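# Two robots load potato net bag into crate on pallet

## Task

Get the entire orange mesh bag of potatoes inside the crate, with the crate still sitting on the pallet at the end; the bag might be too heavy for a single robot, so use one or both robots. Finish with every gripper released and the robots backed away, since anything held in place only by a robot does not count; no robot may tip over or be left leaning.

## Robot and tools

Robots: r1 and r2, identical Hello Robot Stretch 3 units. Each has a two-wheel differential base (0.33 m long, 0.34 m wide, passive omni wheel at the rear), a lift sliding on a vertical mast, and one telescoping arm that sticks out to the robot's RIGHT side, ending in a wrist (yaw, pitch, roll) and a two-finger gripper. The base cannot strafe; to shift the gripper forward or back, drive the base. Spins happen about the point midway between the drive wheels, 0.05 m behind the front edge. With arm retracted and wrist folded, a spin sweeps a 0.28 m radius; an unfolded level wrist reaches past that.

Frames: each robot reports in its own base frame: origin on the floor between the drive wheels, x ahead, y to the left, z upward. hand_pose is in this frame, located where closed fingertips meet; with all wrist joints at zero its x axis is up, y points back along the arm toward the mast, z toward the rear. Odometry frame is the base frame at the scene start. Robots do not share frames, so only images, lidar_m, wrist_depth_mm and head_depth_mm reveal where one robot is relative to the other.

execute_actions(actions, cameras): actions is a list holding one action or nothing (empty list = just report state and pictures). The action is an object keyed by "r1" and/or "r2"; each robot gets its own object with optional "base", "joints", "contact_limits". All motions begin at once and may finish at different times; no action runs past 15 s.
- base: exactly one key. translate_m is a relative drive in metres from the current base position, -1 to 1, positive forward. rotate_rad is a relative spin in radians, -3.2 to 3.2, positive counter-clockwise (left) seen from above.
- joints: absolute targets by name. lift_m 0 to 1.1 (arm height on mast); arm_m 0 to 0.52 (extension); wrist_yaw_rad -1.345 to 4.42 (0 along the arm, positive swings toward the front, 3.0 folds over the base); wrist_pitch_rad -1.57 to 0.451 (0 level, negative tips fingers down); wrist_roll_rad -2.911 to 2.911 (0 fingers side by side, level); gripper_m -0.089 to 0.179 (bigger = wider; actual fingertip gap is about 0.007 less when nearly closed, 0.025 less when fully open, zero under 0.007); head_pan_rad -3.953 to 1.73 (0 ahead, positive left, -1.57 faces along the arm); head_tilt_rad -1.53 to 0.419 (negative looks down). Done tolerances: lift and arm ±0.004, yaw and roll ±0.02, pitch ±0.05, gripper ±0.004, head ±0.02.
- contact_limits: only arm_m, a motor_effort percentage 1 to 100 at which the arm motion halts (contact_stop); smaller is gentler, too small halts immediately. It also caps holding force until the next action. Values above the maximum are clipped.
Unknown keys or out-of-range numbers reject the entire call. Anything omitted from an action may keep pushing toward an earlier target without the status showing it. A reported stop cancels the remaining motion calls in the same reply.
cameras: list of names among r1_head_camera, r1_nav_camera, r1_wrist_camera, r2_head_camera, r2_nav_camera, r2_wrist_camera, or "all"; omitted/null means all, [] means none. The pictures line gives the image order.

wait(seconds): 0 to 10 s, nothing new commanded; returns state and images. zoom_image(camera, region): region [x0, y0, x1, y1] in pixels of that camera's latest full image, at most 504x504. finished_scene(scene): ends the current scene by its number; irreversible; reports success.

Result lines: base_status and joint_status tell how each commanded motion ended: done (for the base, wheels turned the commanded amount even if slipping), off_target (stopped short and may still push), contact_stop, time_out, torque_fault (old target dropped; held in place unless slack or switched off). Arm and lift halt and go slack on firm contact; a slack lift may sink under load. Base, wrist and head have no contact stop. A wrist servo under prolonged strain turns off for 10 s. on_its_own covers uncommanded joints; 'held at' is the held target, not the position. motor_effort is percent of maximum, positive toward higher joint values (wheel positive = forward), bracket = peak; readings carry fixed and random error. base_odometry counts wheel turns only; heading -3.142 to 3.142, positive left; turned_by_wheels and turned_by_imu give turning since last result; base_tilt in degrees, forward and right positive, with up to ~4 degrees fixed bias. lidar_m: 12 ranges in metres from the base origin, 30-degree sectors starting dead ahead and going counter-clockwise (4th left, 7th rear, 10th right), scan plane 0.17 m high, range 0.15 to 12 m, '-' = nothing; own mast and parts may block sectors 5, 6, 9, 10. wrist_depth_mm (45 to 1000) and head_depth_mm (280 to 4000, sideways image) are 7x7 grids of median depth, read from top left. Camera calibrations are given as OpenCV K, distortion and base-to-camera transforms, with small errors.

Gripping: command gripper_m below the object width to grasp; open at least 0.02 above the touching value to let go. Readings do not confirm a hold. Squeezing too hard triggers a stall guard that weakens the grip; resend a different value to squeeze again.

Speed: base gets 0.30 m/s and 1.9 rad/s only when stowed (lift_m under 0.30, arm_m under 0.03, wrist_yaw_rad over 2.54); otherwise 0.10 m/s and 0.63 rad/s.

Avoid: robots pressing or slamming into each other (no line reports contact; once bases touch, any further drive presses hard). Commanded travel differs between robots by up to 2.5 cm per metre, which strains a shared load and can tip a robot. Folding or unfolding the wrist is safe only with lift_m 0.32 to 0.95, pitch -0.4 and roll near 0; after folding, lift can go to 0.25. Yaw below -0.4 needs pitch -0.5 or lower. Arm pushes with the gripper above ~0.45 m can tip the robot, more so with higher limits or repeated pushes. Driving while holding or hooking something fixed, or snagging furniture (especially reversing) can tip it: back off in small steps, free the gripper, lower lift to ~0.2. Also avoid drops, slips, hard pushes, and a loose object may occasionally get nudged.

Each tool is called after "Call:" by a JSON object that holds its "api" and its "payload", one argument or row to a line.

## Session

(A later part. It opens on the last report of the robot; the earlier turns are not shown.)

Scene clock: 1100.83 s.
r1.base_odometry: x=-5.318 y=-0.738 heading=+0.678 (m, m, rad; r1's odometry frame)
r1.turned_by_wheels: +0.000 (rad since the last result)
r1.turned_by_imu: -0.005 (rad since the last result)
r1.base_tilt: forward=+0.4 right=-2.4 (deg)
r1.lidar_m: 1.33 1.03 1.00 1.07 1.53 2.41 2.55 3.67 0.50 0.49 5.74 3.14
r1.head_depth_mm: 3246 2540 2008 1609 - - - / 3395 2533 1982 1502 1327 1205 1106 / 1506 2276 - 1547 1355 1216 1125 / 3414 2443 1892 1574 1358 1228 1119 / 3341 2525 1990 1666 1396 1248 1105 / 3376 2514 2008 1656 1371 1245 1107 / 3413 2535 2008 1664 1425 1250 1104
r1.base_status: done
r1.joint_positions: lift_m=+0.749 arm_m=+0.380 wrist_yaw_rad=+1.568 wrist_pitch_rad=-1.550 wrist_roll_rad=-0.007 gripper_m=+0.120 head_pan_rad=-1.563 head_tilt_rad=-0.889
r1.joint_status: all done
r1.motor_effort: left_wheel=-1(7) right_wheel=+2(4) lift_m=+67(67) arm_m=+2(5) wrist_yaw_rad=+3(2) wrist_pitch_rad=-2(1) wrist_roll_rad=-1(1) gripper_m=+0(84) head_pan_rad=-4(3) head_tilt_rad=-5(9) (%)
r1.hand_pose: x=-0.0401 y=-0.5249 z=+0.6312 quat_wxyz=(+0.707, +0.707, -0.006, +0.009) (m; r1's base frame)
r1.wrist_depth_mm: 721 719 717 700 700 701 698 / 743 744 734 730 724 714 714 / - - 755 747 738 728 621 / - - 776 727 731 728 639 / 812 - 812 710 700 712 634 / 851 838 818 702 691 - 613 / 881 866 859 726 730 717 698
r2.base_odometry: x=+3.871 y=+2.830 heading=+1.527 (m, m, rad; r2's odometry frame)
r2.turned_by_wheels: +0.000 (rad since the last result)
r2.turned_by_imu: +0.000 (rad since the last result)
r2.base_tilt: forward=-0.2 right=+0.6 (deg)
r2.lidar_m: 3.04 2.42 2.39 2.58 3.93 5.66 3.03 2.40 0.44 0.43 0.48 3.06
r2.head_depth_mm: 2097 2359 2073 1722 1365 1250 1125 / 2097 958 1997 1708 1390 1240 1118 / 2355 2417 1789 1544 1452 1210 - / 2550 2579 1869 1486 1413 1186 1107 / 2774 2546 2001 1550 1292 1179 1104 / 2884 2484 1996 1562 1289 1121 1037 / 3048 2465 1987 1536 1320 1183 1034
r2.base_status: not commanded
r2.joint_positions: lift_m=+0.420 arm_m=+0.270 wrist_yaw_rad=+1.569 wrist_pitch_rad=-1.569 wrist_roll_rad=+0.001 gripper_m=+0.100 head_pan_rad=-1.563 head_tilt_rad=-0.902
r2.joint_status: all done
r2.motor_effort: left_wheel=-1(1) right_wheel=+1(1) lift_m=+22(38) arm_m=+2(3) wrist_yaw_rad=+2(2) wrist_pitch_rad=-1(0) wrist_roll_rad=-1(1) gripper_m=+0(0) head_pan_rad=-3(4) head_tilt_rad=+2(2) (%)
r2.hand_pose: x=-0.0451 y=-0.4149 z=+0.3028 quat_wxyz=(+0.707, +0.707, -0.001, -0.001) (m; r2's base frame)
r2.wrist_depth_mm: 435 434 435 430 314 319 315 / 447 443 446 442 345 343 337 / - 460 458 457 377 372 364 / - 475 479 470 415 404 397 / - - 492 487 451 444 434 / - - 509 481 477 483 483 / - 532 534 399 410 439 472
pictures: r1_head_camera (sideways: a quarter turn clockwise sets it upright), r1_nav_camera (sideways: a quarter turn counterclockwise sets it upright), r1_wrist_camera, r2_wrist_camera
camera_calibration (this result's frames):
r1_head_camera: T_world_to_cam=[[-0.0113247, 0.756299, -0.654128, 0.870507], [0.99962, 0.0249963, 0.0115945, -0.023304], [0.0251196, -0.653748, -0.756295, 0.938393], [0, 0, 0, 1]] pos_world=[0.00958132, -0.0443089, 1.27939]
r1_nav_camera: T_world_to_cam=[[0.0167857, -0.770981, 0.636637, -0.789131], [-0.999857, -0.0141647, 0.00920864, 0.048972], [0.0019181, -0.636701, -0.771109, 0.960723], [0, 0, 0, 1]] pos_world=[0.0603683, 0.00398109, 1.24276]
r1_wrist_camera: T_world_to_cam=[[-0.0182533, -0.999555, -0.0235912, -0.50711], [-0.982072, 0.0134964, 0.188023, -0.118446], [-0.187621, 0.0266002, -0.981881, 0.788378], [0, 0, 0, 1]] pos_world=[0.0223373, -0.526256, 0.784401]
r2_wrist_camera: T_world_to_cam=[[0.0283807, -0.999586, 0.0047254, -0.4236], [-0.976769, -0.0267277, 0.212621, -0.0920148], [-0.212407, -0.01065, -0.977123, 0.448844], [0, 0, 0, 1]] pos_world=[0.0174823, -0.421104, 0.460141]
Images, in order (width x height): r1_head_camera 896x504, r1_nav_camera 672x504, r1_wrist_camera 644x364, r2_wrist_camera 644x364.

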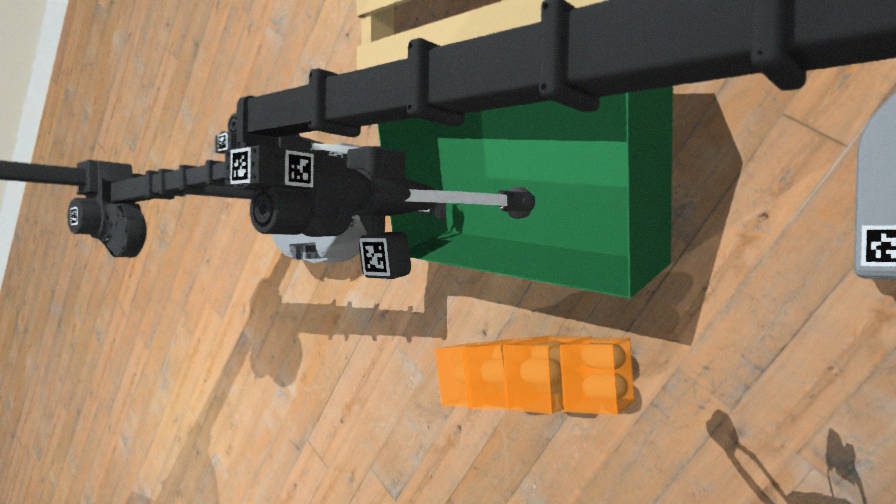

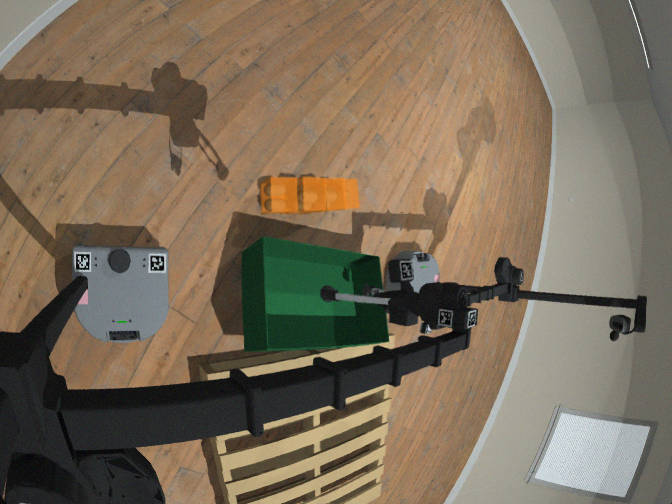

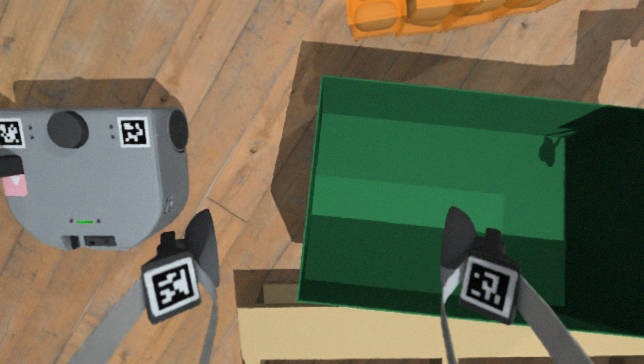

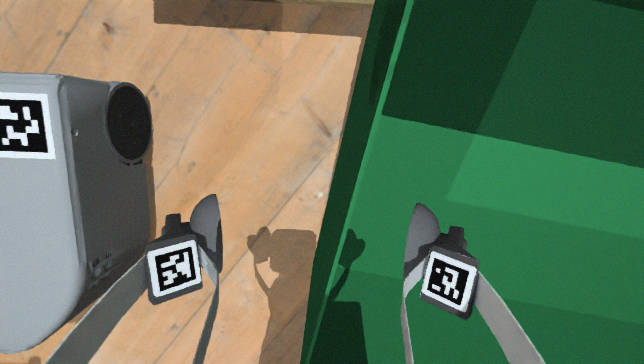

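Call:
{"api": "execute_actions", "payload": {
  "actions": [
    {"r1":{"joints":{"lift_m":0.3}},"r2":{"joints":{"lift_m":0.295}}}
  ],
  "cameras": ["r1_wrist_camera","r2_wrist_camera"]
}}

Call:
{"api": "execute_actions", "payload": {
  "actions": [
    {"r1":{"joints":{"gripper_m":-0.04}},"r2":{"joints":{"gripper_m":-0.04}}}
  ],
  "cameras": ["r1_wrist_camera","r2_wrist_camera"]
}}

Call:
{"api": "execute_actions", "payload": {
  "actions": [
    {"r1":{"joints":{"lift_m":0.47}},"r2":{"joints":{"lift_m":0.47}}}
  ]
}}

Scene clock: 1120.77 s.
r1.base_odometry: x=-5.318 y=-0.738 heading=+0.678 (m, m, rad; r1's odometry frame)
r1.turned_by_wheels: +0.000 (rad since the last result)
r1.turned_by_imu: -0.001 (rad since the last result)
r1.base_tilt: forward=+0.4 right=-2.3 (deg)
r1.lidar_m: 1.33 1.02 1.00 1.06 1.53 2.41 2.55 3.69 0.50 0.50 5.79 3.13
r1.head_depth_mm: 3278 2532 1999 1498 1316 1208 1106 / 3414 2515 1951 1480 1304 1205 1106 / 3053 2268 1753 1541 1345 1227 1122 / 3378 2355 1862 1596 1314 1224 1124 / 3372 2503 1999 1672 1393 1248 1107 / 3377 2516 2005 1670 1363 1244 1107 / 3363 2514 2001 1671 1427 1244 1109
r1.base_status: not commanded
r1.joint_positions: lift_m=+0.301 arm_m=+0.380 wrist_yaw_rad=+1.568 wrist_pitch_rad=-1.550 wrist_roll_rad=-0.007 gripper_m=+0.120 head_pan_rad=-1.563 head_tilt_rad=-0.889
r1.joint_status: all done
r1.motor_effort: left_wheel=-1(1) right_wheel=+2(2) lift_m=+16(62) arm_m=+2(2) wrist_yaw_rad=+3(3) wrist_pitch_rad=-1(1) wrist_roll_rad=-1(1) gripper_m=+0(0) head_pan_rad=-3(3) head_tilt_rad=-4(3) (%)
r1.hand_pose: x=-0.0401 y=-0.5249 z=+0.1828 quat_wxyz=(+0.707, +0.707, -0.006, +0.009) (m; r1's base frame)
r1.wrist_depth_mm: 315 312 313 182 184 175 167 / 324 321 320 243 246 230 217 / 334 333 328 313 313 312 311 / 346 343 337 305 307 308 309 / 358 355 347 302 302 303 304 / 367 365 161 295 297 - 296 / 384 379 373 290 289 290 292
r2.base_odometry: x=+3.871 y=+2.830 heading=+1.527 (m, m, rad; r2's odometry frame)
r2.turned_by_wheels: +0.000 (rad since the last result)
r2.turned_by_imu: +0.000 (rad since the last result)
r2.base_tilt: forward=-0.2 right=+0.6 (deg)
r2.lidar_m: 3.04 2.41 2.38 2.59 3.91 5.66 3.02 2.40 0.44 0.43 0.48 3.06
r2.head_depth_mm: 2084 2343 2056 1713 1365 1255 1128 / 2232 2430 2055 1658 1397 1250 1120 / 2333 1595 1341 1520 1426 1214 1116 / 2569 2443 1852 1499 1380 1189 1113 / 2803 2525 2021 1549 1295 1193 1100 / 2995 2493 2001 1560 1281 1119 1041 / 3044 2426 1970 1541 1319 1179 1042
r2.base_status: not commanded
r2.joint_positions: lift_m=+0.295 arm_m=+0.270 wrist_yaw_rad=+1.569 wrist_pitch_rad=-1.569 wrist_roll_rad=+0.001 gripper_m=+0.100 head_pan_rad=-1.563 head_tilt_rad=-0.902
r2.joint_status: all done
r2.motor_effort: left_wheel=+0(1) right_wheel=+1(1) lift_m=+22(22) arm_m=+2(2) wrist_yaw_rad=+1(1) wrist_pitch_rad=+0(0) wrist_roll_rad=-1(1) gripper_m=+0(0) head_pan_rad=-3(2) head_tilt_rad=+1(2) (%)
r2.hand_pose: x=-0.0451 y=-0.4149 z=+0.1778 quat_wxyz=(+0.707, +0.707, -0.001, -0.001) (m; r2's base frame)
r2.wrist_depth_mm: 315 314 316 316 122 54 211 / 324 324 325 323 106 56 226 / - 335 334 331 95 62 244 / - 345 348 342 85 269 267 / - 358 357 353 79 297 291 / - 372 369 282 82 327 321 / - 387 389 211 352 365 359
pictures: r1_wrist_camera, r2_wrist_camera
camera_calibration (this result's frames):
r1_wrist_camera: T_world_to_cam=[[-0.0182235, -0.999556, -0.0235912, -0.51769], [-0.982072, 0.0134671, 0.188023, -0.0341578], [-0.187622, 0.0265947, -0.981881, 0.348131], [0, 0, 0, 1]] pos_world=[0.0223373, -0.526259, 0.336033]
r2_wrist_camera: T_world_to_cam=[[0.0283808, -0.999586, 0.0047254, -0.423011], [-0.976769, -0.0267278, 0.212621, -0.0654384], [-0.212407, -0.01065, -0.977123, 0.326709], [0, 0, 0, 1]] pos_world=[0.0174823, -0.421105, 0.335147]
Images, in order (width x height): r1_wrist_camera 644x364, r2_wrist_camera 644x364.

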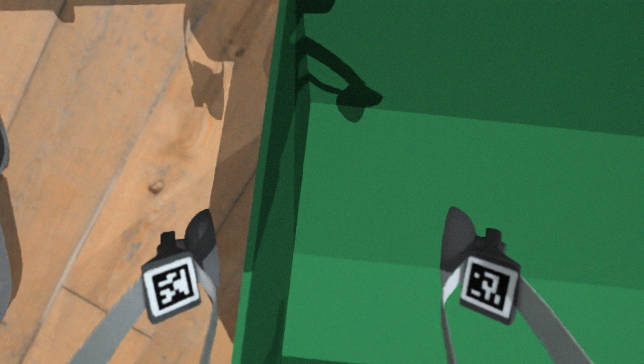

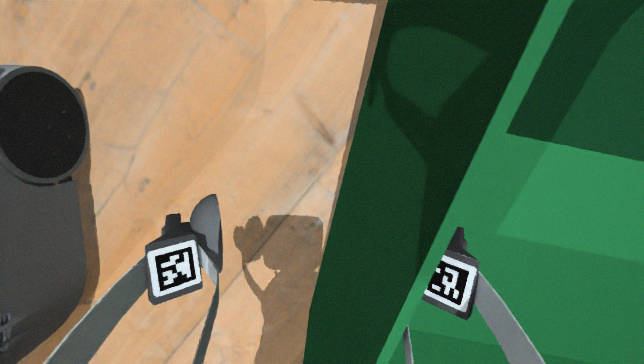

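Scene clock: 1122.87 s.
r1.base_odometry: x=-5.318 y=-0.738 heading=+0.678 (m, m, rad; r1's odometry frame)
r1.turned_by_wheels: +0.000 (rad since the last result)
r1.turned_by_imu: +0.000 (rad since the last result)
r1.base_tilt: forward=+0.4 right=-2.4 (deg)
r1.lidar_m: 1.33 1.03 1.00 1.06 1.54 2.40 2.55 3.66 0.52 0.52 5.72 3.13
r1.head_depth_mm: 3257 2522 2003 1514 1341 1205 1110 / 3419 2501 1963 1505 1291 1227 1105 / 3082 2288 1741 1559 1331 1219 1124 / 3365 2349 1870 1583 1311 1249 1127 / 3358 2528 2010 1666 1397 1244 1110 / 3360 2520 2005 1677 1368 1249 1105 / 3368 2543 2009 1659 1422 1250 1105
r1.base_status: not commanded
r1.joint_positions: lift_m=+0.301 arm_m=+0.380 wrist_yaw_rad=+1.561 wrist_pitch_rad=-1.530 wrist_roll_rad=-0.001 gripper_m=-0.039 head_pan_rad=-1.563 head_tilt_rad=-0.889
r1.joint_status: all done
r1.motor_effort: left_wheel=-1(1) right_wheel=-2(3) lift_m=+17(17) arm_m=+5(5) wrist_yaw_rad=+10(10) wrist_pitch_rad=-7(7) wrist_roll_rad=-5(4) gripper_m=-27(100) head_pan_rad=-3(3) head_tilt_rad=-4(3) (%)
r1.hand_pose: x=-0.0351 y=-0.5246 z=+0.1825 quat_wxyz=(+0.707, +0.707, -0.017, +0.011) (m; r1's base frame)
r1.wrist_depth_mm: 319 316 313 309 189 181 174 / 329 325 320 313 249 240 226 / 337 331 331 324 313 312 312 / 348 344 339 335 308 306 302 / 359 351 347 301 299 298 299 / 370 366 361 291 294 292 293 / 381 376 372 288 286 285 284
r2.base_odometry: x=+3.871 y=+2.830 heading=+1.527 (m, m, rad; r2's odometry frame)
r2.turned_by_wheels: +0.000 (rad since the last result)
r2.turned_by_imu: +0.000 (rad since the last result)
r2.base_tilt: forward=-0.2 right=+0.6 (deg)
r2.lidar_m: 3.03 2.42 2.39 2.58 3.89 5.66 3.01 2.39 0.41 0.41 0.45 3.05
r2.head_depth_mm: 2085 2351 2072 1716 1357 1247 1124 / 2235 2436 2037 1691 1406 1215 1125 / 2374 1585 1345 1497 1420 1245 1123 / 2565 2504 1879 1486 1384 1184 1108 / 2769 2522 2005 1571 1291 1177 1106 / 2903 2475 1995 1571 1279 1119 1042 / 3100 2489 1961 1541 1327 1176 1029
r2.base_status: not commanded
r2.joint_positions: lift_m=+0.295 arm_m=+0.270 wrist_yaw_rad=+1.562 wrist_pitch_rad=-1.571 wrist_roll_rad=+0.005 gripper_m=-0.039 head_pan_rad=-1.563 head_tilt_rad=-0.902
r2.joint_status: all done
r2.motor_effort: left_wheel=-1(1) right_wheel=+2(2) lift_m=+22(22) arm_m=+0(1) wrist_yaw_rad=+7(6) wrist_pitch_rad=+0(0) wrist_roll_rad=-2(2) gripper_m=-30(99) head_pan_rad=-4(4) head_tilt_rad=+1(1) (%)
r2.hand_pose: x=-0.0457 y=-0.4148 z=+0.1778 quat_wxyz=(+0.707, +0.707, -0.004, -0.005) (m; r2's base frame)
r2.wrist_depth_mm: 316 315 313 310 216 212 208 / 324 325 323 321 233 229 225 / - 337 335 330 252 247 242 / - 349 347 286 277 270 263 / - 362 357 85 301 295 289 / - 374 375 349 333 329 320 / 390 387 385 355 365 365 358
pictures: r1_wrist_camera, r2_wrist_camera
camera_calibration (this result's frames):
r1_wrist_camera: T_world_to_cam=[[-0.0305132, -0.999243, -0.0241136, -0.517454], [-0.985285, 0.0260104, 0.168929, -0.019249], [-0.168174, 0.0289133, -0.985333, 0.351229], [0, 0, 0, 1]] pos_world=[0.0243126, -0.526717, 0.336851]
r2_wrist_camera: T_world_to_cam=[[0.0181611, -0.999824, 0.00466601, -0.423509], [-0.97654, -0.0167362, 0.214686, -0.0621913], [-0.214571, -0.00845547, -0.976672, 0.327374], [0, 0, 0, 1]] pos_world=[0.0172039, -0.421707, 0.335064]
Images, in order (width x height): r1_wrist_camera 644x364, r2_wrist_camera 644x364.

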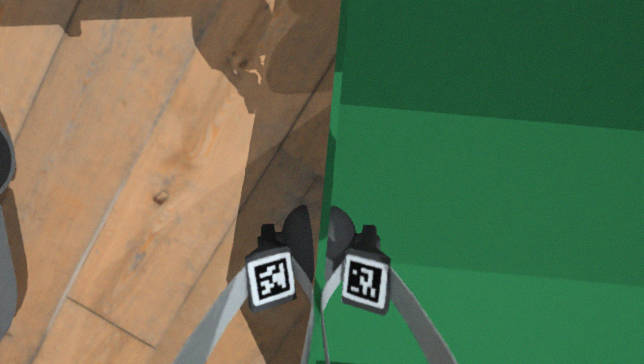

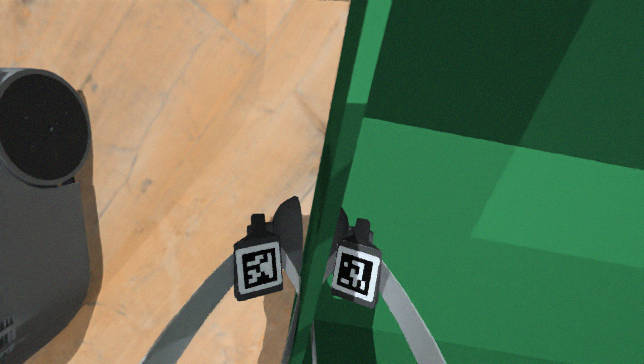

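Scene clock: 1125.30 s.
r1.base_odometry: x=-5.318 y=-0.738 heading=+0.678 (m, m, rad; r1's odometry frame)
r1.turned_by_wheels: +0.000 (rad since the last result)
r1.turned_by_imu: -0.001 (rad since the last result)
r1.base_tilt: forward=+0.4 right=-2.4 (deg)
r1.lidar_m: 1.33 1.03 1.01 1.06 1.53 2.40 2.56 3.67 3.77 1.49 5.74 3.16
r1.head_depth_mm: 3274 2513 2018 1506 1315 1205 1107 / 3366 2522 1426 1357 1192 1270 - / 1433 1808 1436 1430 1131 1246 1128 / 3386 2525 1859 1389 1208 1249 1124 / 3390 2519 2015 1663 1375 1245 1108 / 3389 2537 1997 1667 1375 1247 1107 / 3400 2522 2003 1666 1426 1246 1105
r1.base_status: not commanded
r1.joint_positions: lift_m=+0.469 arm_m=+0.380 wrist_yaw_rad=+1.561 wrist_pitch_rad=-1.537 wrist_roll_rad=-0.001 gripper_m=-0.033 head_pan_rad=-1.563 head_tilt_rad=-0.889
r1.joint_status: all done
r1.on_its_own: gripper_m is held at -0.034, not at your -0.040, by its stall guard, which is not easing now
r1.motor_effort: left_wheel=-2(1) right_wheel=+1(2) lift_m=+75(80) arm_m=+5(5) wrist_yaw_rad=+10(10) wrist_pitch_rad=-5(9) wrist_roll_rad=-4(5) gripper_m=-21(27) head_pan_rad=-3(3) head_tilt_rad=-3(3) (%)
r1.hand_pose: x=-0.0370 y=-0.5246 z=+0.3507 quat_wxyz=(+0.707, +0.707, -0.015, +0.008) (m; r1's base frame)
r1.wrist_depth_mm: 476 467 469 458 262 254 247 / 487 485 481 468 272 264 256 / - 492 492 488 284 275 267 / - 509 502 495 292 284 276 / - 520 522 411 306 296 288 / - 548 539 337 317 308 300 / 567 560 560 351 337 322 313
r2.base_odometry: x=+3.871 y=+2.830 heading=+1.527 (m, m, rad; r2's odometry frame)
r2.turned_by_wheels: +0.000 (rad since the last result)
r2.turned_by_imu: +0.000 (rad since the last result)
r2.base_tilt: forward=-0.3 right=+0.6 (deg)
r2.lidar_m: 3.03 2.42 2.39 2.59 3.90 5.66 3.01 2.40 2.37 1.49 3.11 3.06
r2.head_depth_mm: 2090 2330 2077 1715 1355 1249 1124 / 2244 2429 1946 1338 1196 1085 1120 / 1462 2320 1703 1346 1219 1027 1112 / 2552 2517 1856 1359 1261 1085 1106 / 2763 2525 2004 1539 1162 1179 1101 / 2976 2524 1980 1577 1277 1141 1042 / 3059 2450 1965 1547 1320 1185 1039
r2.base_status: not commanded
r2.joint_positions: lift_m=+0.469 arm_m=+0.270 wrist_yaw_rad=+1.561 wrist_pitch_rad=-1.547 wrist_roll_rad=+0.007 gripper_m=-0.029 head_pan_rad=-1.563 head_tilt_rad=-0.902
r2.joint_status: all done
r2.on_its_own: gripper_m is held at -0.030, not at your -0.040, by its stall guard, which is not easing now
r2.motor_effort: left_wheel=-1(1) right_wheel=+0(2) lift_m=+47(48) arm_m=+1(1) wrist_yaw_rad=+7(7) wrist_pitch_rad=-8(9) wrist_roll_rad=-3(3) gripper_m=-28(31) head_pan_rad=-4(4) head_tilt_rad=+2(2) (%)
r2.hand_pose: x=-0.0393 y=-0.4148 z=+0.3513 quat_wxyz=(+0.707, +0.707, -0.014, +0.002) (m; r2's base frame)
r2.wrist_depth_mm: 481 483 482 462 261 233 210 / 498 500 496 274 275 279 285 / - - 507 277 282 288 293 / - - 527 282 286 293 297 / - - 541 97 290 298 305 / - 566 559 224 298 304 311 / 588 585 583 296 305 310 320
pictures: r1_head_camera (sideways: a quarter turn clockwise sets it upright), r1_nav_camera (sideways: a quarter turn counterclockwise sets it upright), r1_wrist_camera, r2_head_camera (sideways: a quarter turn clockwise sets it upright), r2_nav_camera (sideways: a quarter turn counterclockwise sets it upright), r2_wrist_camera
camera_calibration (this result's frames):
r1_head_camera: T_world_to_cam=[[-0.011326, 0.756479, -0.65392, 0.870236], [0.99962, 0.0249931, 0.0115993, -0.0233103], [0.0251181, -0.65354, -0.756475, 0.938626], [0, 0, 0, 1]] pos_world=[0.00958127, -0.0443027, 1.27938]
r1_nav_camera: T_world_to_cam=[[0.016787, -0.771156, 0.636425, -0.788855], [-0.999857, -0.0141672, 0.00920679, 0.0489744], [0.00191652, -0.636489, -0.771284, 0.96095], [0, 0, 0, 1]] pos_world=[0.0603682, 0.00399734, 1.24276]
r1_wrist_camera: T_world_to_cam=[[-0.0310856, -0.999229, -0.0239841, -0.513499], [-0.984021, 0.026386, 0.176085, -0.0517816], [-0.175317, 0.0290746, -0.984083, 0.5161], [0, 0, 0, 1]] pos_world=[0.0235645, -0.526742, 0.504688]
r2_head_camera: T_world_to_cam=[[-0.0323353, 0.764637, -0.64365, 0.865104], [0.999099, 0.00700926, -0.0418654, 0.0525894], [-0.0275003, -0.644423, -0.764174, 0.953676], [0, 0, 0, 1]] pos_world=[0.00165777, -0.047288, 1.2878]
r2_nav_camera: T_world_to_cam=[[0.00539839, -0.805279, 0.592872, -0.730472], [-0.998359, -0.0381448, -0.0427203, 0.116706], [0.0570167, -0.591668, -0.804163, 1.00167], [0, 0, 0, 1]] pos_world=[0.063346, 0.00887691, 1.24357]
r2_wrist_camera: T_world_to_cam=[[0.0149363, -0.999874, 0.00528879, -0.424788], [-0.981643, -0.0136577, 0.190239, -0.0835022], [-0.190142, -0.00803317, -0.981724, 0.501026], [0, 0, 0, 1]] pos_world=[0.0196418, -0.421851, 0.510001]
Images, in order (width x height): r1_head_camera 896x504, r1_nav_camera 672x504, r1_wrist_camera 644x364, r2_head_camera 896x504, r2_nav_camera 672x504, r2_wrist_camera 644x364.

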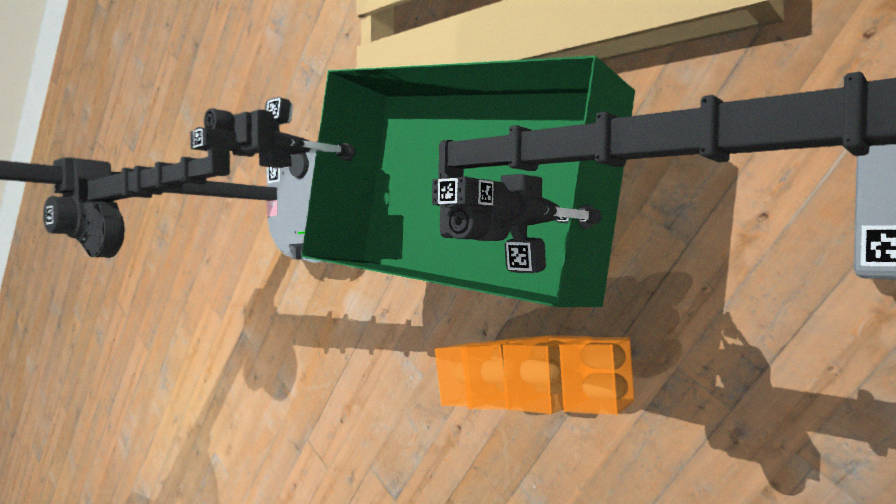

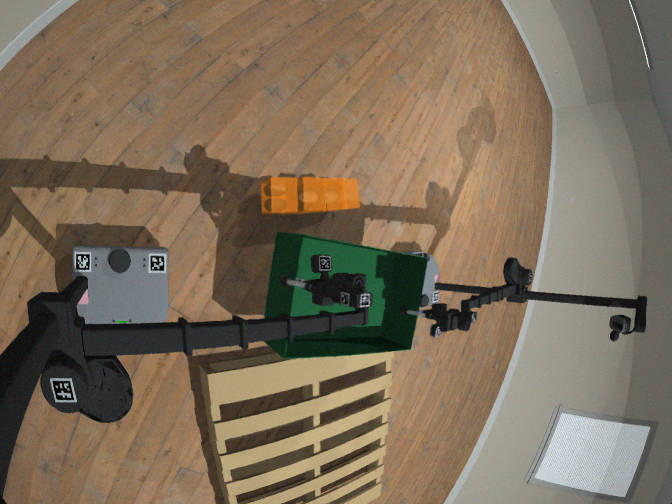

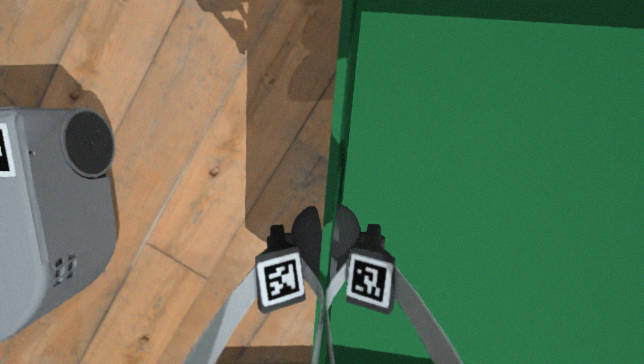

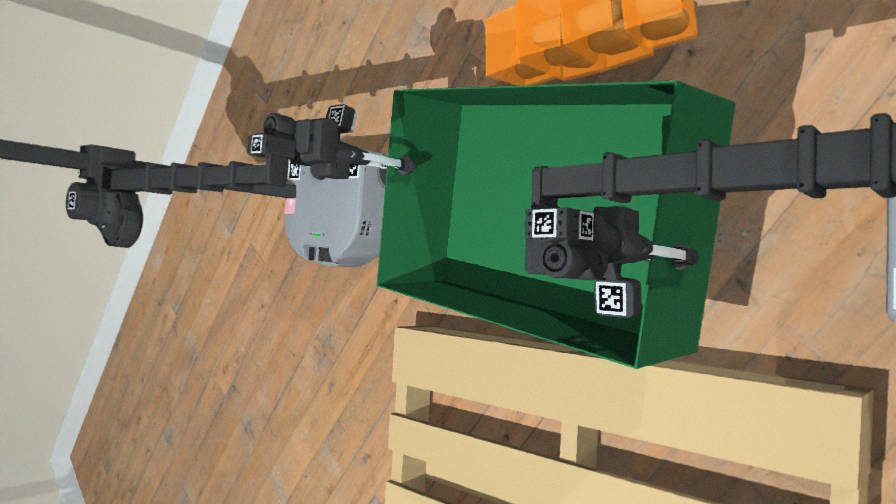

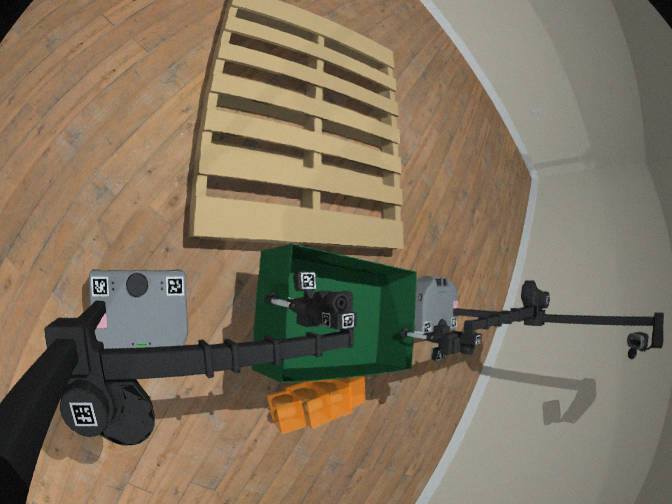

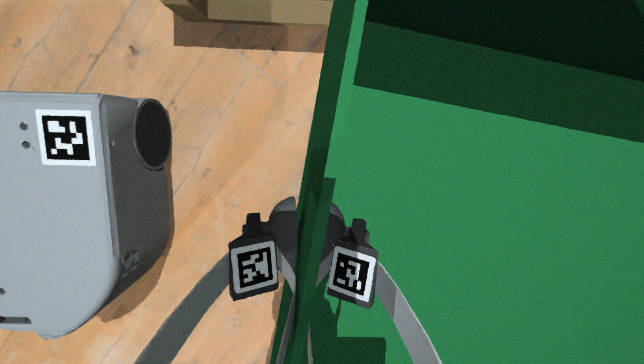

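Call:
{"api": "execute_actions", "payload": {
  "actions": [
    {"r1":{"base":{"translate_m":-0.33},"joints":{"lift_m":0.5}},"r2":{"base":{"translate_m":0.3},"joints":{"lift_m":0.5}}}
  ],
  "cameras": ["r1_nav_camera","r2_nav_camera","r2_head_camera"]
}}

Scene clock: 1137.33 s.
r1.base_odometry: x=-5.575 y=-0.945 heading=+0.678 (m, m, rad; r1's odometry frame)
r1.turned_by_wheels: +0.000 (rad since the last result)
r1.turned_by_imu: -0.002 (rad since the last result)
r1.base_tilt: forward=+0.4 right=-2.3 (deg)
r1.lidar_m: 1.58 1.21 1.19 1.26 1.81 2.13 2.27 3.25 3.58 1.51 5.49 3.66
r1.head_depth_mm: 3177 2511 2012 1547 1347 1146 1104 / 3271 2523 1459 1297 1201 1224 - / 1465 1693 1417 1407 1208 1141 1128 / 2937 2545 1447 1344 1199 1241 1124 / 3390 2526 2007 1678 1402 1247 1104 / 3369 2510 1999 1680 1428 1247 1107 / 3368 2509 2006 1674 1396 1251 1108
r1.base_status: done
r1.joint_positions: lift_m=+0.499 arm_m=+0.380 wrist_yaw_rad=+1.567 wrist_pitch_rad=-1.553 wrist_roll_rad=-0.001 gripper_m=-0.033 head_pan_rad=-1.563 head_tilt_rad=-0.889
r1.joint_status: all done
r1.on_its_own: gripper_m is held at -0.034, not at your -0.040, by its stall guard, which is not easing now
r1.motor_effort: left_wheel=-2(7) right_wheel=+5(10) lift_m=+75(77) arm_m=-1(5) wrist_yaw_rad=+4(10) wrist_pitch_rad=+0(5) wrist_roll_rad=-4(6) gripper_m=-20(21) head_pan_rad=-4(4) head_tilt_rad=-3(3) (%)
r1.hand_pose: x=-0.0409 y=-0.5252 z=+0.3810 quat_wxyz=(+0.707, +0.707, -0.007, +0.005) (m; r1's base frame)
r1.wrist_depth_mm: 498 498 488 484 260 254 246 / 513 508 505 490 270 262 257 / - 529 520 509 280 274 267 / - 544 524 419 294 285 279 / - 550 427 309 308 301 289 / - 577 438 338 321 315 304 / 609 604 471 456 344 331 320
r2.base_odometry: x=+3.884 y=+3.130 heading=+1.527 (m, m, rad; r2's odometry frame)
r2.turned_by_wheels: +0.000 (rad since the last result)
r2.turned_by_imu: +0.000 (rad since the last result)
r2.base_tilt: forward=-0.2 right=+0.6 (deg)
r2.lidar_m: 2.81 2.24 2.21 2.39 3.63 5.88 3.24 2.58 2.55 1.51 2.87 2.83
r2.head_depth_mm: 2255 2470 2093 1701 1468 1274 1127 / 2414 2535 2004 1337 1125 1045 1121 / 1490 1315 1279 1332 1151 985 1054 / 2680 2541 1839 1342 - 1073 1015 / 2973 2526 2012 1405 1128 1080 1051 / 3100 2485 1998 1566 1328 1184 1046 / 2944 2461 1993 1551 1319 1129 1023
r2.base_status: done
r2.joint_positions: lift_m=+0.499 arm_m=+0.270 wrist_yaw_rad=+1.565 wrist_pitch_rad=-1.559 wrist_roll_rad=+0.009 gripper_m=-0.029 head_pan_rad=-1.563 head_tilt_rad=-0.902
r2.joint_status: all done
r2.on_its_own: gripper_m is held at -0.030, not at your -0.040, by its stall guard, which is not easing now
r2.motor_effort: left_wheel=-2(2) right_wheel=+3(7) lift_m=+47(49) arm_m=-1(1) wrist_yaw_rad=+4(6) wrist_pitch_rad=-4(8) wrist_roll_rad=-4(4) gripper_m=-25(27) head_pan_rad=-4(4) head_tilt_rad=+2(2) (%)
r2.hand_pose: x=-0.0425 y=-0.4151 z=+0.3815 quat_wxyz=(+0.707, +0.707, -0.009, -0.001) (m; r2's base frame)
r2.wrist_depth_mm: 513 506 389 266 265 253 235 / 525 525 504 273 276 279 284 / - - 421 276 280 285 292 / - - 428 281 284 291 298 / - - 575 92 291 298 304 / - 606 602 293 299 304 309 / 620 619 619 300 302 309 316
pictures: r1_nav_camera (sideways: a quarter turn counterclockwise sets it upright), r2_head_camera (sideways: a quarter turn clockwise sets it upright), r2_nav_camera (sideways: a quarter turn counterclockwise sets it upright)
camera_calibration (this result's frames):
r1_nav_camera: T_world_to_cam=[[0.016787, -0.771156, 0.636425, -0.788855], [-0.999857, -0.0141672, 0.00920679, 0.0489744], [0.00191652, -0.636489, -0.771284, 0.96095], [0, 0, 0, 1]] pos_world=[0.0603682, 0.00399734, 1.24276]
r2_head_camera: T_world_to_cam=[[-0.0323356, 0.764637, -0.64365, 0.865104], [0.999099, 0.00700962, -0.0418654, 0.0525894], [-0.0275001, -0.644423, -0.764174, 0.953676], [0, 0, 0, 1]] pos_world=[0.00165779, -0.047288, 1.2878]
r2_nav_camera: T_world_to_cam=[[0.00539867, -0.805279, 0.592872, -0.730472], [-0.998359, -0.0381452, -0.0427203, 0.116706], [0.057017, -0.591668, -0.804163, 1.00167], [0, 0, 0, 1]] pos_world=[0.063346, 0.00887693, 1.24357]
Images, in order (width x height): r1_nav_camera 672x504, r2_head_camera 896x504, r2_nav_camera 672x504.

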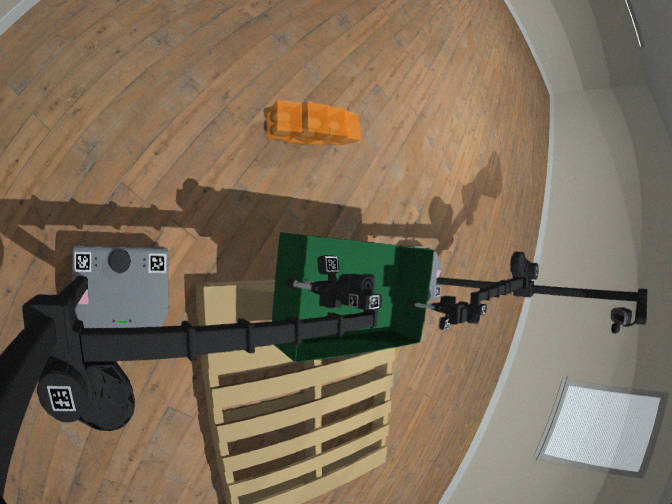

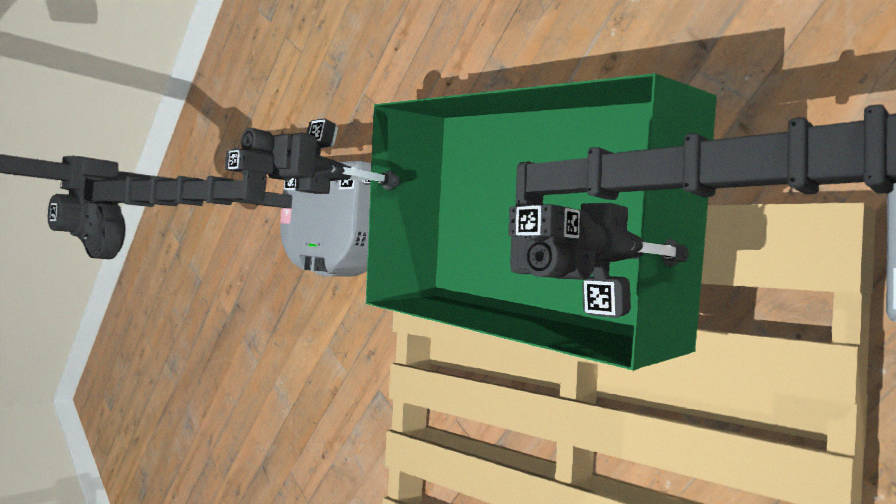

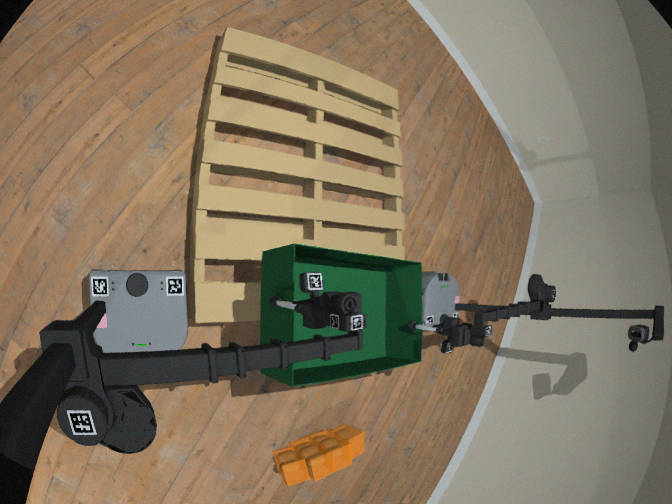

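Call:
{"api": "execute_actions", "payload": {
  "actions": [
    {"r1":{"base":{"translate_m":-0.36},"joints":{"arm_m":0.45}},"r2":{"base":{"translate_m":0.35},"joints":{"arm_m":0.205}}}
  ],
  "cameras": ["r1_nav_camera","r2_nav_camera","r2_head_camera"]
}}

Scene clock: 1150.40 s.
r1.base_odometry: x=-5.855 y=-1.171 heading=+0.678 (m, m, rad; r1's odometry frame)
r1.turned_by_wheels: +0.000 (rad since the last result)
r1.turned_by_imu: -0.001 (rad since the last result)
r1.base_tilt: forward=+0.4 right=-2.3 (deg)
r1.lidar_m: 1.84 1.41 1.39 1.47 1.88 1.83 1.94 2.80 3.37 1.52 5.17 4.29
r1.head_depth_mm: 3061 2538 2000 1587 1379 1144 1110 / 3196 2526 1512 1306 1214 1170 - / 2948 1288 1470 - 1235 1144 1125 / 2950 2509 1474 1331 1212 1144 1123 / 3392 2522 2018 1505 1317 1144 1108 / 3357 2500 1997 1666 1395 1185 1104 / 3330 2527 2003 1664 1419 1247 1105
r1.base_status: done
r1.joint_positions: lift_m=+0.499 arm_m=+0.450 wrist_yaw_rad=+1.574 wrist_pitch_rad=-1.554 wrist_roll_rad=-0.004 gripper_m=-0.033 head_pan_rad=-1.563 head_tilt_rad=-0.889
r1.joint_status: all done
r1.on_its_own: gripper_m is held at -0.034, not at your -0.040, by its stall guard, which is not easing now
r1.motor_effort: left_wheel=-2(7) right_wheel=+8(10) lift_m=+75(75) arm_m=-5(5) wrist_yaw_rad=-4(4) wrist_pitch_rad=+0(1) wrist_roll_rad=-3(4) gripper_m=-23(23) head_pan_rad=-4(4) head_tilt_rad=-4(4) (%)
r1.hand_pose: x=-0.0411 y=-0.5957 z=+0.3810 quat_wxyz=(+0.707, +0.707, -0.003, +0.008) (m; r1's base frame)
r1.wrist_depth_mm: 494 395 472 379 258 254 248 / 507 428 498 393 269 263 256 / - 403 399 398 282 275 269 / - 489 523 513 296 287 279 / - 442 429 - 309 299 292 / 593 581 527 - 321 317 307 / 606 594 460 455 343 330 323
r2.base_odometry: x=+3.900 y=+3.479 heading=+1.527 (m, m, rad; r2's odometry frame)
r2.turned_by_wheels: +0.000 (rad since the last result)
r2.turned_by_imu: +0.000 (rad since the last result)
r2.base_tilt: forward=-0.2 right=+0.7 (deg)
r2.lidar_m: 2.54 2.02 2.00 2.16 3.27 6.18 3.53 2.78 2.76 1.52 2.58 2.55
r2.head_depth_mm: 2428 2595 2087 1714 1401 1149 1034 / 2598 2573 1992 1308 1125 985 1120 / 1533 2405 1130 1312 1182 935 1068 / 2905 2535 1860 1312 1214 924 1030 / 3056 2484 1980 1362 1142 944 1049 / 2954 2521 1976 1583 1325 1195 1046 / 2694 2473 1986 1549 1323 1147 1021
r2.base_status: done
r2.joint_positions: lift_m=+0.499 arm_m=+0.205 wrist_yaw_rad=+1.572 wrist_pitch_rad=-1.569 wrist_roll_rad=+0.009 gripper_m=-0.026 head_pan_rad=-1.563 head_tilt_rad=-0.902
r2.joint_status: all done
r2.on_its_own: gripper_m is held at -0.027, not at your -0.040, by its stall guard, which is not easing now
r2.motor_effort: left_wheel=-1(1) right_wheel=+4(9) lift_m=+47(47) arm_m=-4(4) wrist_yaw_rad=-1(4) wrist_pitch_rad=+0(3) wrist_roll_rad=-4(4) gripper_m=-24(26) head_pan_rad=-3(4) head_tilt_rad=+1(2) (%)
r2.hand_pose: x=-0.0450 y=-0.3506 z=+0.3817 quat_wxyz=(+0.707, +0.707, -0.003, -0.003) (m; r2's base frame)
r2.wrist_depth_mm: 507 511 390 265 268 263 248 / 521 521 508 271 274 280 287 / - - 427 277 281 285 293 / - - 427 281 285 291 299 / - - 508 92 293 300 306 / - 609 598 195 300 306 314 / 626 633 573 298 306 313 319
pictures: r1_nav_camera (sideways: a quarter turn counterclockwise sets it upright), r2_head_camera (sideways: a quarter turn clockwise sets it upright), r2_nav_camera (sideways: a quarter turn counterclockwise sets it upright)
camera_calibration (this result's frames):
r1_nav_camera: T_world_to_cam=[[0.0167872, -0.771156, 0.636425, -0.788855], [-0.999857, -0.0141675, 0.00920679, 0.0489744], [0.00191667, -0.636489, -0.771284, 0.96095], [0, 0, 0, 1]] pos_world=[0.0603682, 0.00399736, 1.24276]
r2_head_camera: T_world_to_cam=[[-0.0323353, 0.764637, -0.64365, 0.865104], [0.999099, 0.00700926, -0.0418654, 0.0525894], [-0.0275003, -0.644423, -0.764174, 0.953676], [0, 0, 0, 1]] pos_world=[0.00165777, -0.047288, 1.2878]
r2_nav_camera: T_world_to_cam=[[0.00539839, -0.805278, 0.592872, -0.730472], [-0.998359, -0.0381448, -0.0427203, 0.116706], [0.0570168, -0.591668, -0.804163, 1.00167], [0, 0, 0, 1]] pos_world=[0.063346, 0.00887691, 1.24357]
Images, in order (width x height): r1_nav_camera 672x504, r2_head_camera 896x504, r2_nav_camera 672x504.

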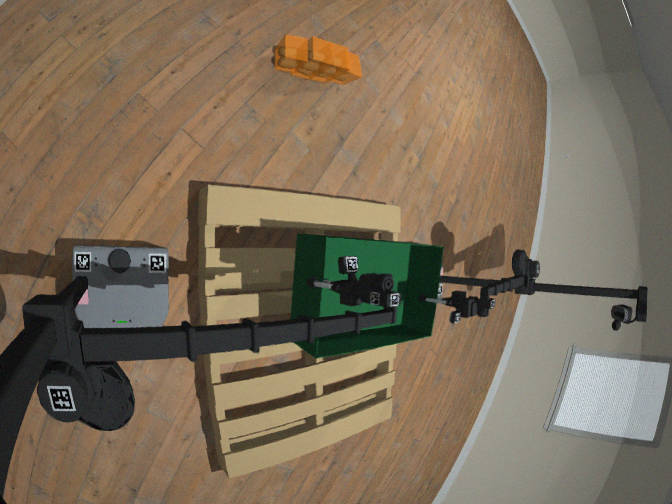

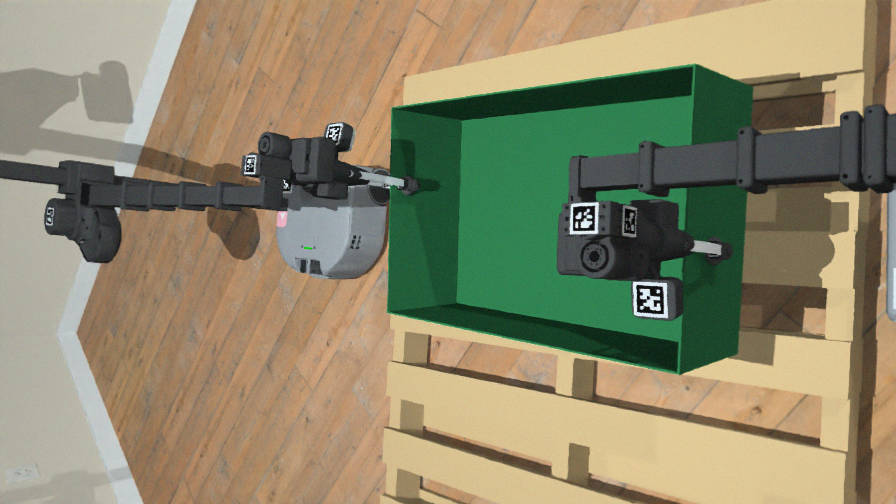

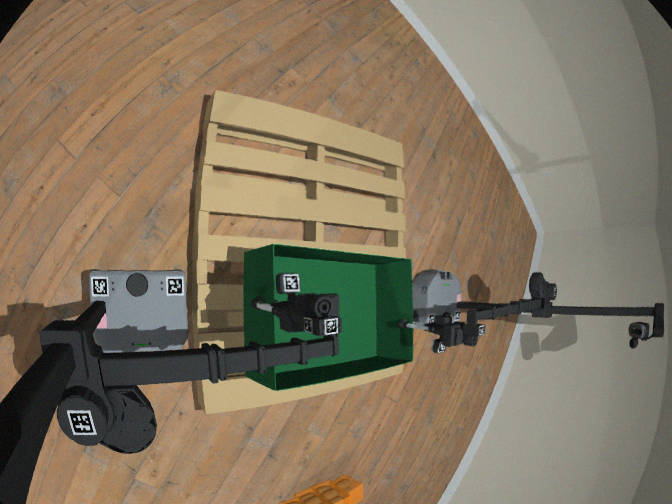

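Call:
{"api": "execute_actions", "payload": {
  "actions": [
    {"r1":{"base":{"translate_m":-0.15}},"r2":{"base":{"translate_m":0.15}}}
  ],
  "cameras": []
}}

Call:
{"api": "execute_actions", "payload": {
  "actions": [
    {"r1":{"joints":{"lift_m":0.425}},"r2":{"joints":{"lift_m":0.425}}}
  ],
  "cameras": ["r1_wrist_camera","r2_wrist_camera","r2_head_camera"]
}}

Scene clock: 1157.73 s.
r1.base_odometry: x=-5.972 y=-1.265 heading=+0.678 (m, m, rad; r1's odometry frame)
r1.turned_by_wheels: +0.000 (rad since the last result)
r1.turned_by_imu: -0.001 (rad since the last result)
r1.base_tilt: forward=+0.4 right=-2.4 (deg)
r1.lidar_m: 1.95 1.51 1.47 1.56 1.75 1.71 1.82 2.61 3.30 1.53 5.02 4.54
r1.head_depth_mm: 2956 2517 2001 1585 1349 1123 1108 / 3084 2535 1485 1306 1256 1225 - / 2944 1730 1481 - 1274 1193 1128 / 2930 2513 1484 1321 1212 1146 1123 / 3349 2517 1999 1575 1322 1126 1104 / 3314 2515 2013 1529 1339 1166 1111 / 3364 2515 2002 1659 1396 1145 1105
r1.base_status: done
r1.joint_positions: lift_m=+0.499 arm_m=+0.451 wrist_yaw_rad=+1.577 wrist_pitch_rad=-1.554 wrist_roll_rad=-0.004 gripper_m=-0.033 head_pan_rad=-1.563 head_tilt_rad=-0.889
r1.joint_status: not commanded
r1.on_its_own: gripper_m is held at -0.034, not at your -0.040, by its stall guard, which is not easing now
r1.motor_effort: left_wheel=-2(7) right_wheel=+10(11) lift_m=+74(75) arm_m=-8(8) wrist_yaw_rad=-6(6) wrist_pitch_rad=+0(0) wrist_roll_rad=-3(3) gripper_m=-27(27) head_pan_rad=-3(3) head_tilt_rad=-4(4) (%)
r1.hand_pose: x=-0.0412 y=-0.5960 z=+0.3810 quat_wxyz=(+0.707, +0.707, -0.002, +0.009) (m; r1's base frame)
r1.wrist_depth_mm: 493 378 376 373 259 253 245 / 508 455 479 481 271 265 257 / - 404 402 394 283 276 268 / - 449 533 412 297 289 281 / - 449 435 476 308 302 295 / 591 576 442 - 324 319 309 / 606 586 465 466 346 333 327
r2.base_odometry: x=+3.906 y=+3.629 heading=+1.526 (m, m, rad; r2's odometry frame)
r2.turned_by_wheels: +0.000 (rad since the last result)
r2.turned_by_imu: -0.001 (rad since the last result)
r2.base_tilt: forward=-0.3 right=+0.6 (deg)
r2.lidar_m: 2.43 1.93 1.91 2.07 3.13 6.30 3.62 2.89 2.85 1.53 2.47 2.44
r2.head_depth_mm: 2536 2640 2092 1589 1353 1209 1050 / 2722 2642 2046 1305 1127 1002 1065 / 1481 2421 1141 1305 1176 898 1058 / 2957 2523 1843 1312 1219 931 1036 / 3068 2514 2008 1356 1141 935 1049 / 2824 2451 1988 1567 1332 1168 1044 / 2566 2465 1984 1540 1322 1129 1038
r2.base_status: done
r2.joint_positions: lift_m=+0.499 arm_m=+0.206 wrist_yaw_rad=+1.576 wrist_pitch_rad=-1.577 wrist_roll_rad=+0.009 gripper_m=-0.026 head_pan_rad=-1.563 head_tilt_rad=-0.902
r2.joint_status: not commanded
r2.on_its_own: gripper_m is held at -0.027, not at your -0.040, by its stall guard, which is still easing
r2.motor_effort: left_wheel=-1(1) right_wheel=+5(8) lift_m=+47(47) arm_m=-6(6) wrist_yaw_rad=-3(3) wrist_pitch_rad=+2(2) wrist_roll_rad=-4(4) gripper_m=-28(28) head_pan_rad=-5(3) head_tilt_rad=+1(1) (%)
r2.hand_pose: x=-0.0471 y=-0.3509 z=+0.3819 quat_wxyz=(+0.707, +0.707, +0.001, -0.004) (m; r2's base frame)
r2.wrist_depth_mm: 512 510 407 232 267 264 248 / 518 514 514 269 275 281 286 / - - 414 278 282 289 294 / - - 454 261 285 294 300 / - - 505 107 295 301 307 / - 610 595 160 300 308 316 / 622 621 494 299 304 312 322
pictures: none
No camera images: the call's "cameras" was empty. Leave "cameras" out to get every camera's image.

Scene clock: 1159.23 s.
r1.base_odometry: x=-5.972 y=-1.265 heading=+0.678 (m, m, rad; r1's odometry frame)
r1.turned_by_wheels: +0.000 (rad since the last result)
r1.turned_by_imu: +0.000 (rad since the last result)
r1.base_tilt: forward=+0.4 right=-2.4 (deg)
r1.lidar_m: 1.96 1.51 1.47 1.56 1.75 1.71 1.81 2.61 0.64 0.62 5.06 4.56
r1.head_depth_mm: 2968 2532 2009 1576 1350 1127 1102 / 3086 2520 1955 1397 1286 1235 1114 / 3134 1369 1563 1513 1324 1229 1127 / 3331 2509 1553 1450 1225 1143 1125 / 3363 2546 2005 1573 1315 1127 1106 / 3400 2505 1997 1532 1338 1170 1108 / 3353 2500 2000 1677 1393 1142 1106
r1.base_status: not commanded
r1.joint_positions: lift_m=+0.426 arm_m=+0.451 wrist_yaw_rad=+1.577 wrist_pitch_rad=-1.554 wrist_roll_rad=-0.004 gripper_m=-0.033 head_pan_rad=-1.563 head_tilt_rad=-0.889
r1.joint_status: all done
r1.on_its_own: gripper_m is held at -0.034, not at your -0.040, by its stall guard, which is not easing now
r1.motor_effort: left_wheel=-3(2) right_wheel=+10(10) lift_m=+24(70) arm_m=-8(8) wrist_yaw_rad=-6(7) wrist_pitch_rad=+0(0) wrist_roll_rad=-2(3) gripper_m=-27(27) head_pan_rad=-4(4) head_tilt_rad=-4(3) (%)
r1.hand_pose: x=-0.0412 y=-0.5960 z=+0.3077 quat_wxyz=(+0.707, +0.707, -0.002, +0.009) (m; r1's base frame)
r1.wrist_depth_mm: 421 329 408 403 259 254 248 / 440 395 415 418 270 265 257 / 445 329 328 324 284 275 270 / 472 342 338 337 297 287 281 / 486 391 465 460 308 302 294 / 507 365 363 - 322 319 308 / 524 410 515 511 347 335 328
r2.base_odometry: x=+3.906 y=+3.629 heading=+1.527 (m, m, rad; r2's odometry frame)
r2.turned_by_wheels: +0.000 (rad since the last result)
r2.turned_by_imu: +0.000 (rad since the last result)
r2.base_tilt: forward=-0.2 right=+0.6 (deg)
r2.lidar_m: 2.42 1.93 1.91 2.07 3.11 6.30 3.62 2.88 0.89 0.51 2.47 2.44
r2.head_depth_mm: 2469 2636 2068 1585 1361 1211 1055 / 2706 2601 2047 1605 1236 1059 1063 / 2753 2341 1099 1379 1255 1060 1043 / 3003 2457 1839 1406 1276 959 1032 / 3091 2508 1997 1473 1218 989 1052 / 2822 2510 1996 1555 1327 1176 1043 / 2563 2457 1965 1532 1314 1134 1037
r2.base_status: not commanded
r2.joint_positions: lift_m=+0.425 arm_m=+0.206 wrist_yaw_rad=+1.576 wrist_pitch_rad=-1.577 wrist_roll_rad=+0.009 gripper_m=-0.023 head_pan_rad=-1.563 head_tilt_rad=-0.902
r2.joint_status: all done
r2.on_its_own: gripper_m is held at -0.024, not at your -0.040, by its stall guard, which is not easing now
r2.motor_effort: left_wheel=-1(1) right_wheel=+5(5) lift_m=+31(39) arm_m=-6(6) wrist_yaw_rad=-3(3) wrist_pitch_rad=+2(2) wrist_roll_rad=-4(4) gripper_m=-27(29) head_pan_rad=-3(4) head_tilt_rad=+0(1) (%)
r2.hand_pose: x=-0.0471 y=-0.3509 z=+0.3076 quat_wxyz=(+0.707, +0.707, +0.001, -0.004) (m; r2's base frame)
r2.wrist_depth_mm: 431 433 335 241 269 264 249 / 446 449 368 271 275 282 288 / - - 341 276 279 286 295 / - - 348 257 285 293 302 / - - 415 109 294 300 309 / - 521 382 200 300 308 315 / 546 534 458 299 306 313 324
pictures: r1_wrist_camera, r2_head_camera (sideways: a quarter turn clockwise sets it upright), r2_wrist_camera
camera_calibration (this result's frames):
r1_wrist_camera: T_world_to_cam=[[-0.0124161, -0.999645, -0.0235741, -0.585659], [-0.981318, 0.00765497, 0.192238, -0.0624808], [-0.19199, 0.0255206, -0.981065, 0.471306], [0, 0, 0, 1]] pos_world=[0.0219007, -0.597, 0.460586]
r2_head_camera: T_world_to_cam=[[-0.0323355, 0.764637, -0.64365, 0.865104], [0.999099, 0.0070095, -0.0418654, 0.0525894], [-0.0275001, -0.644423, -0.764174, 0.953676], [0, 0, 0, 1]] pos_world=[0.00165778, -0.047288, 1.2878]
r2_wrist_camera: T_world_to_cam=[[0.0274504, -0.999613, 0.00455038, -0.35964], [-0.975167, -0.0257778, 0.219966, -0.09506], [-0.219764, -0.0104755, -0.975497, 0.453016], [0, 0, 0, 1]] pos_world=[0.0167296, -0.357206, 0.464462]
Images, in order (width x height): r1_wrist_camera 644x364, r2_head_camera 896x504, r2_wrist_camera 644x364.

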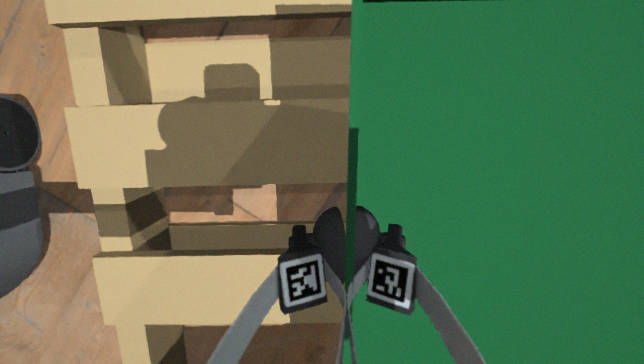

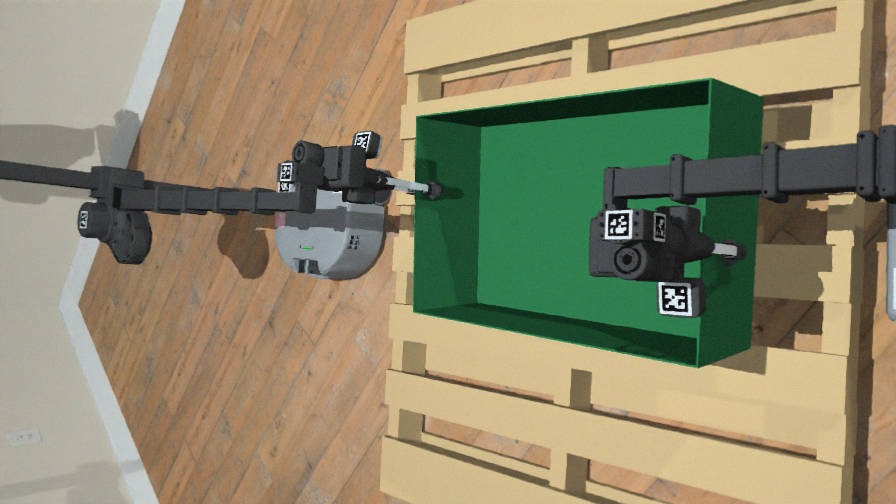

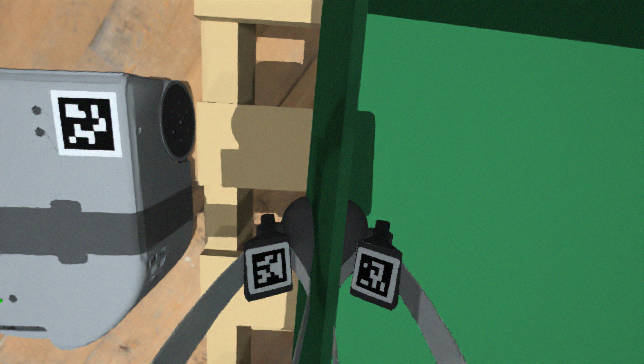

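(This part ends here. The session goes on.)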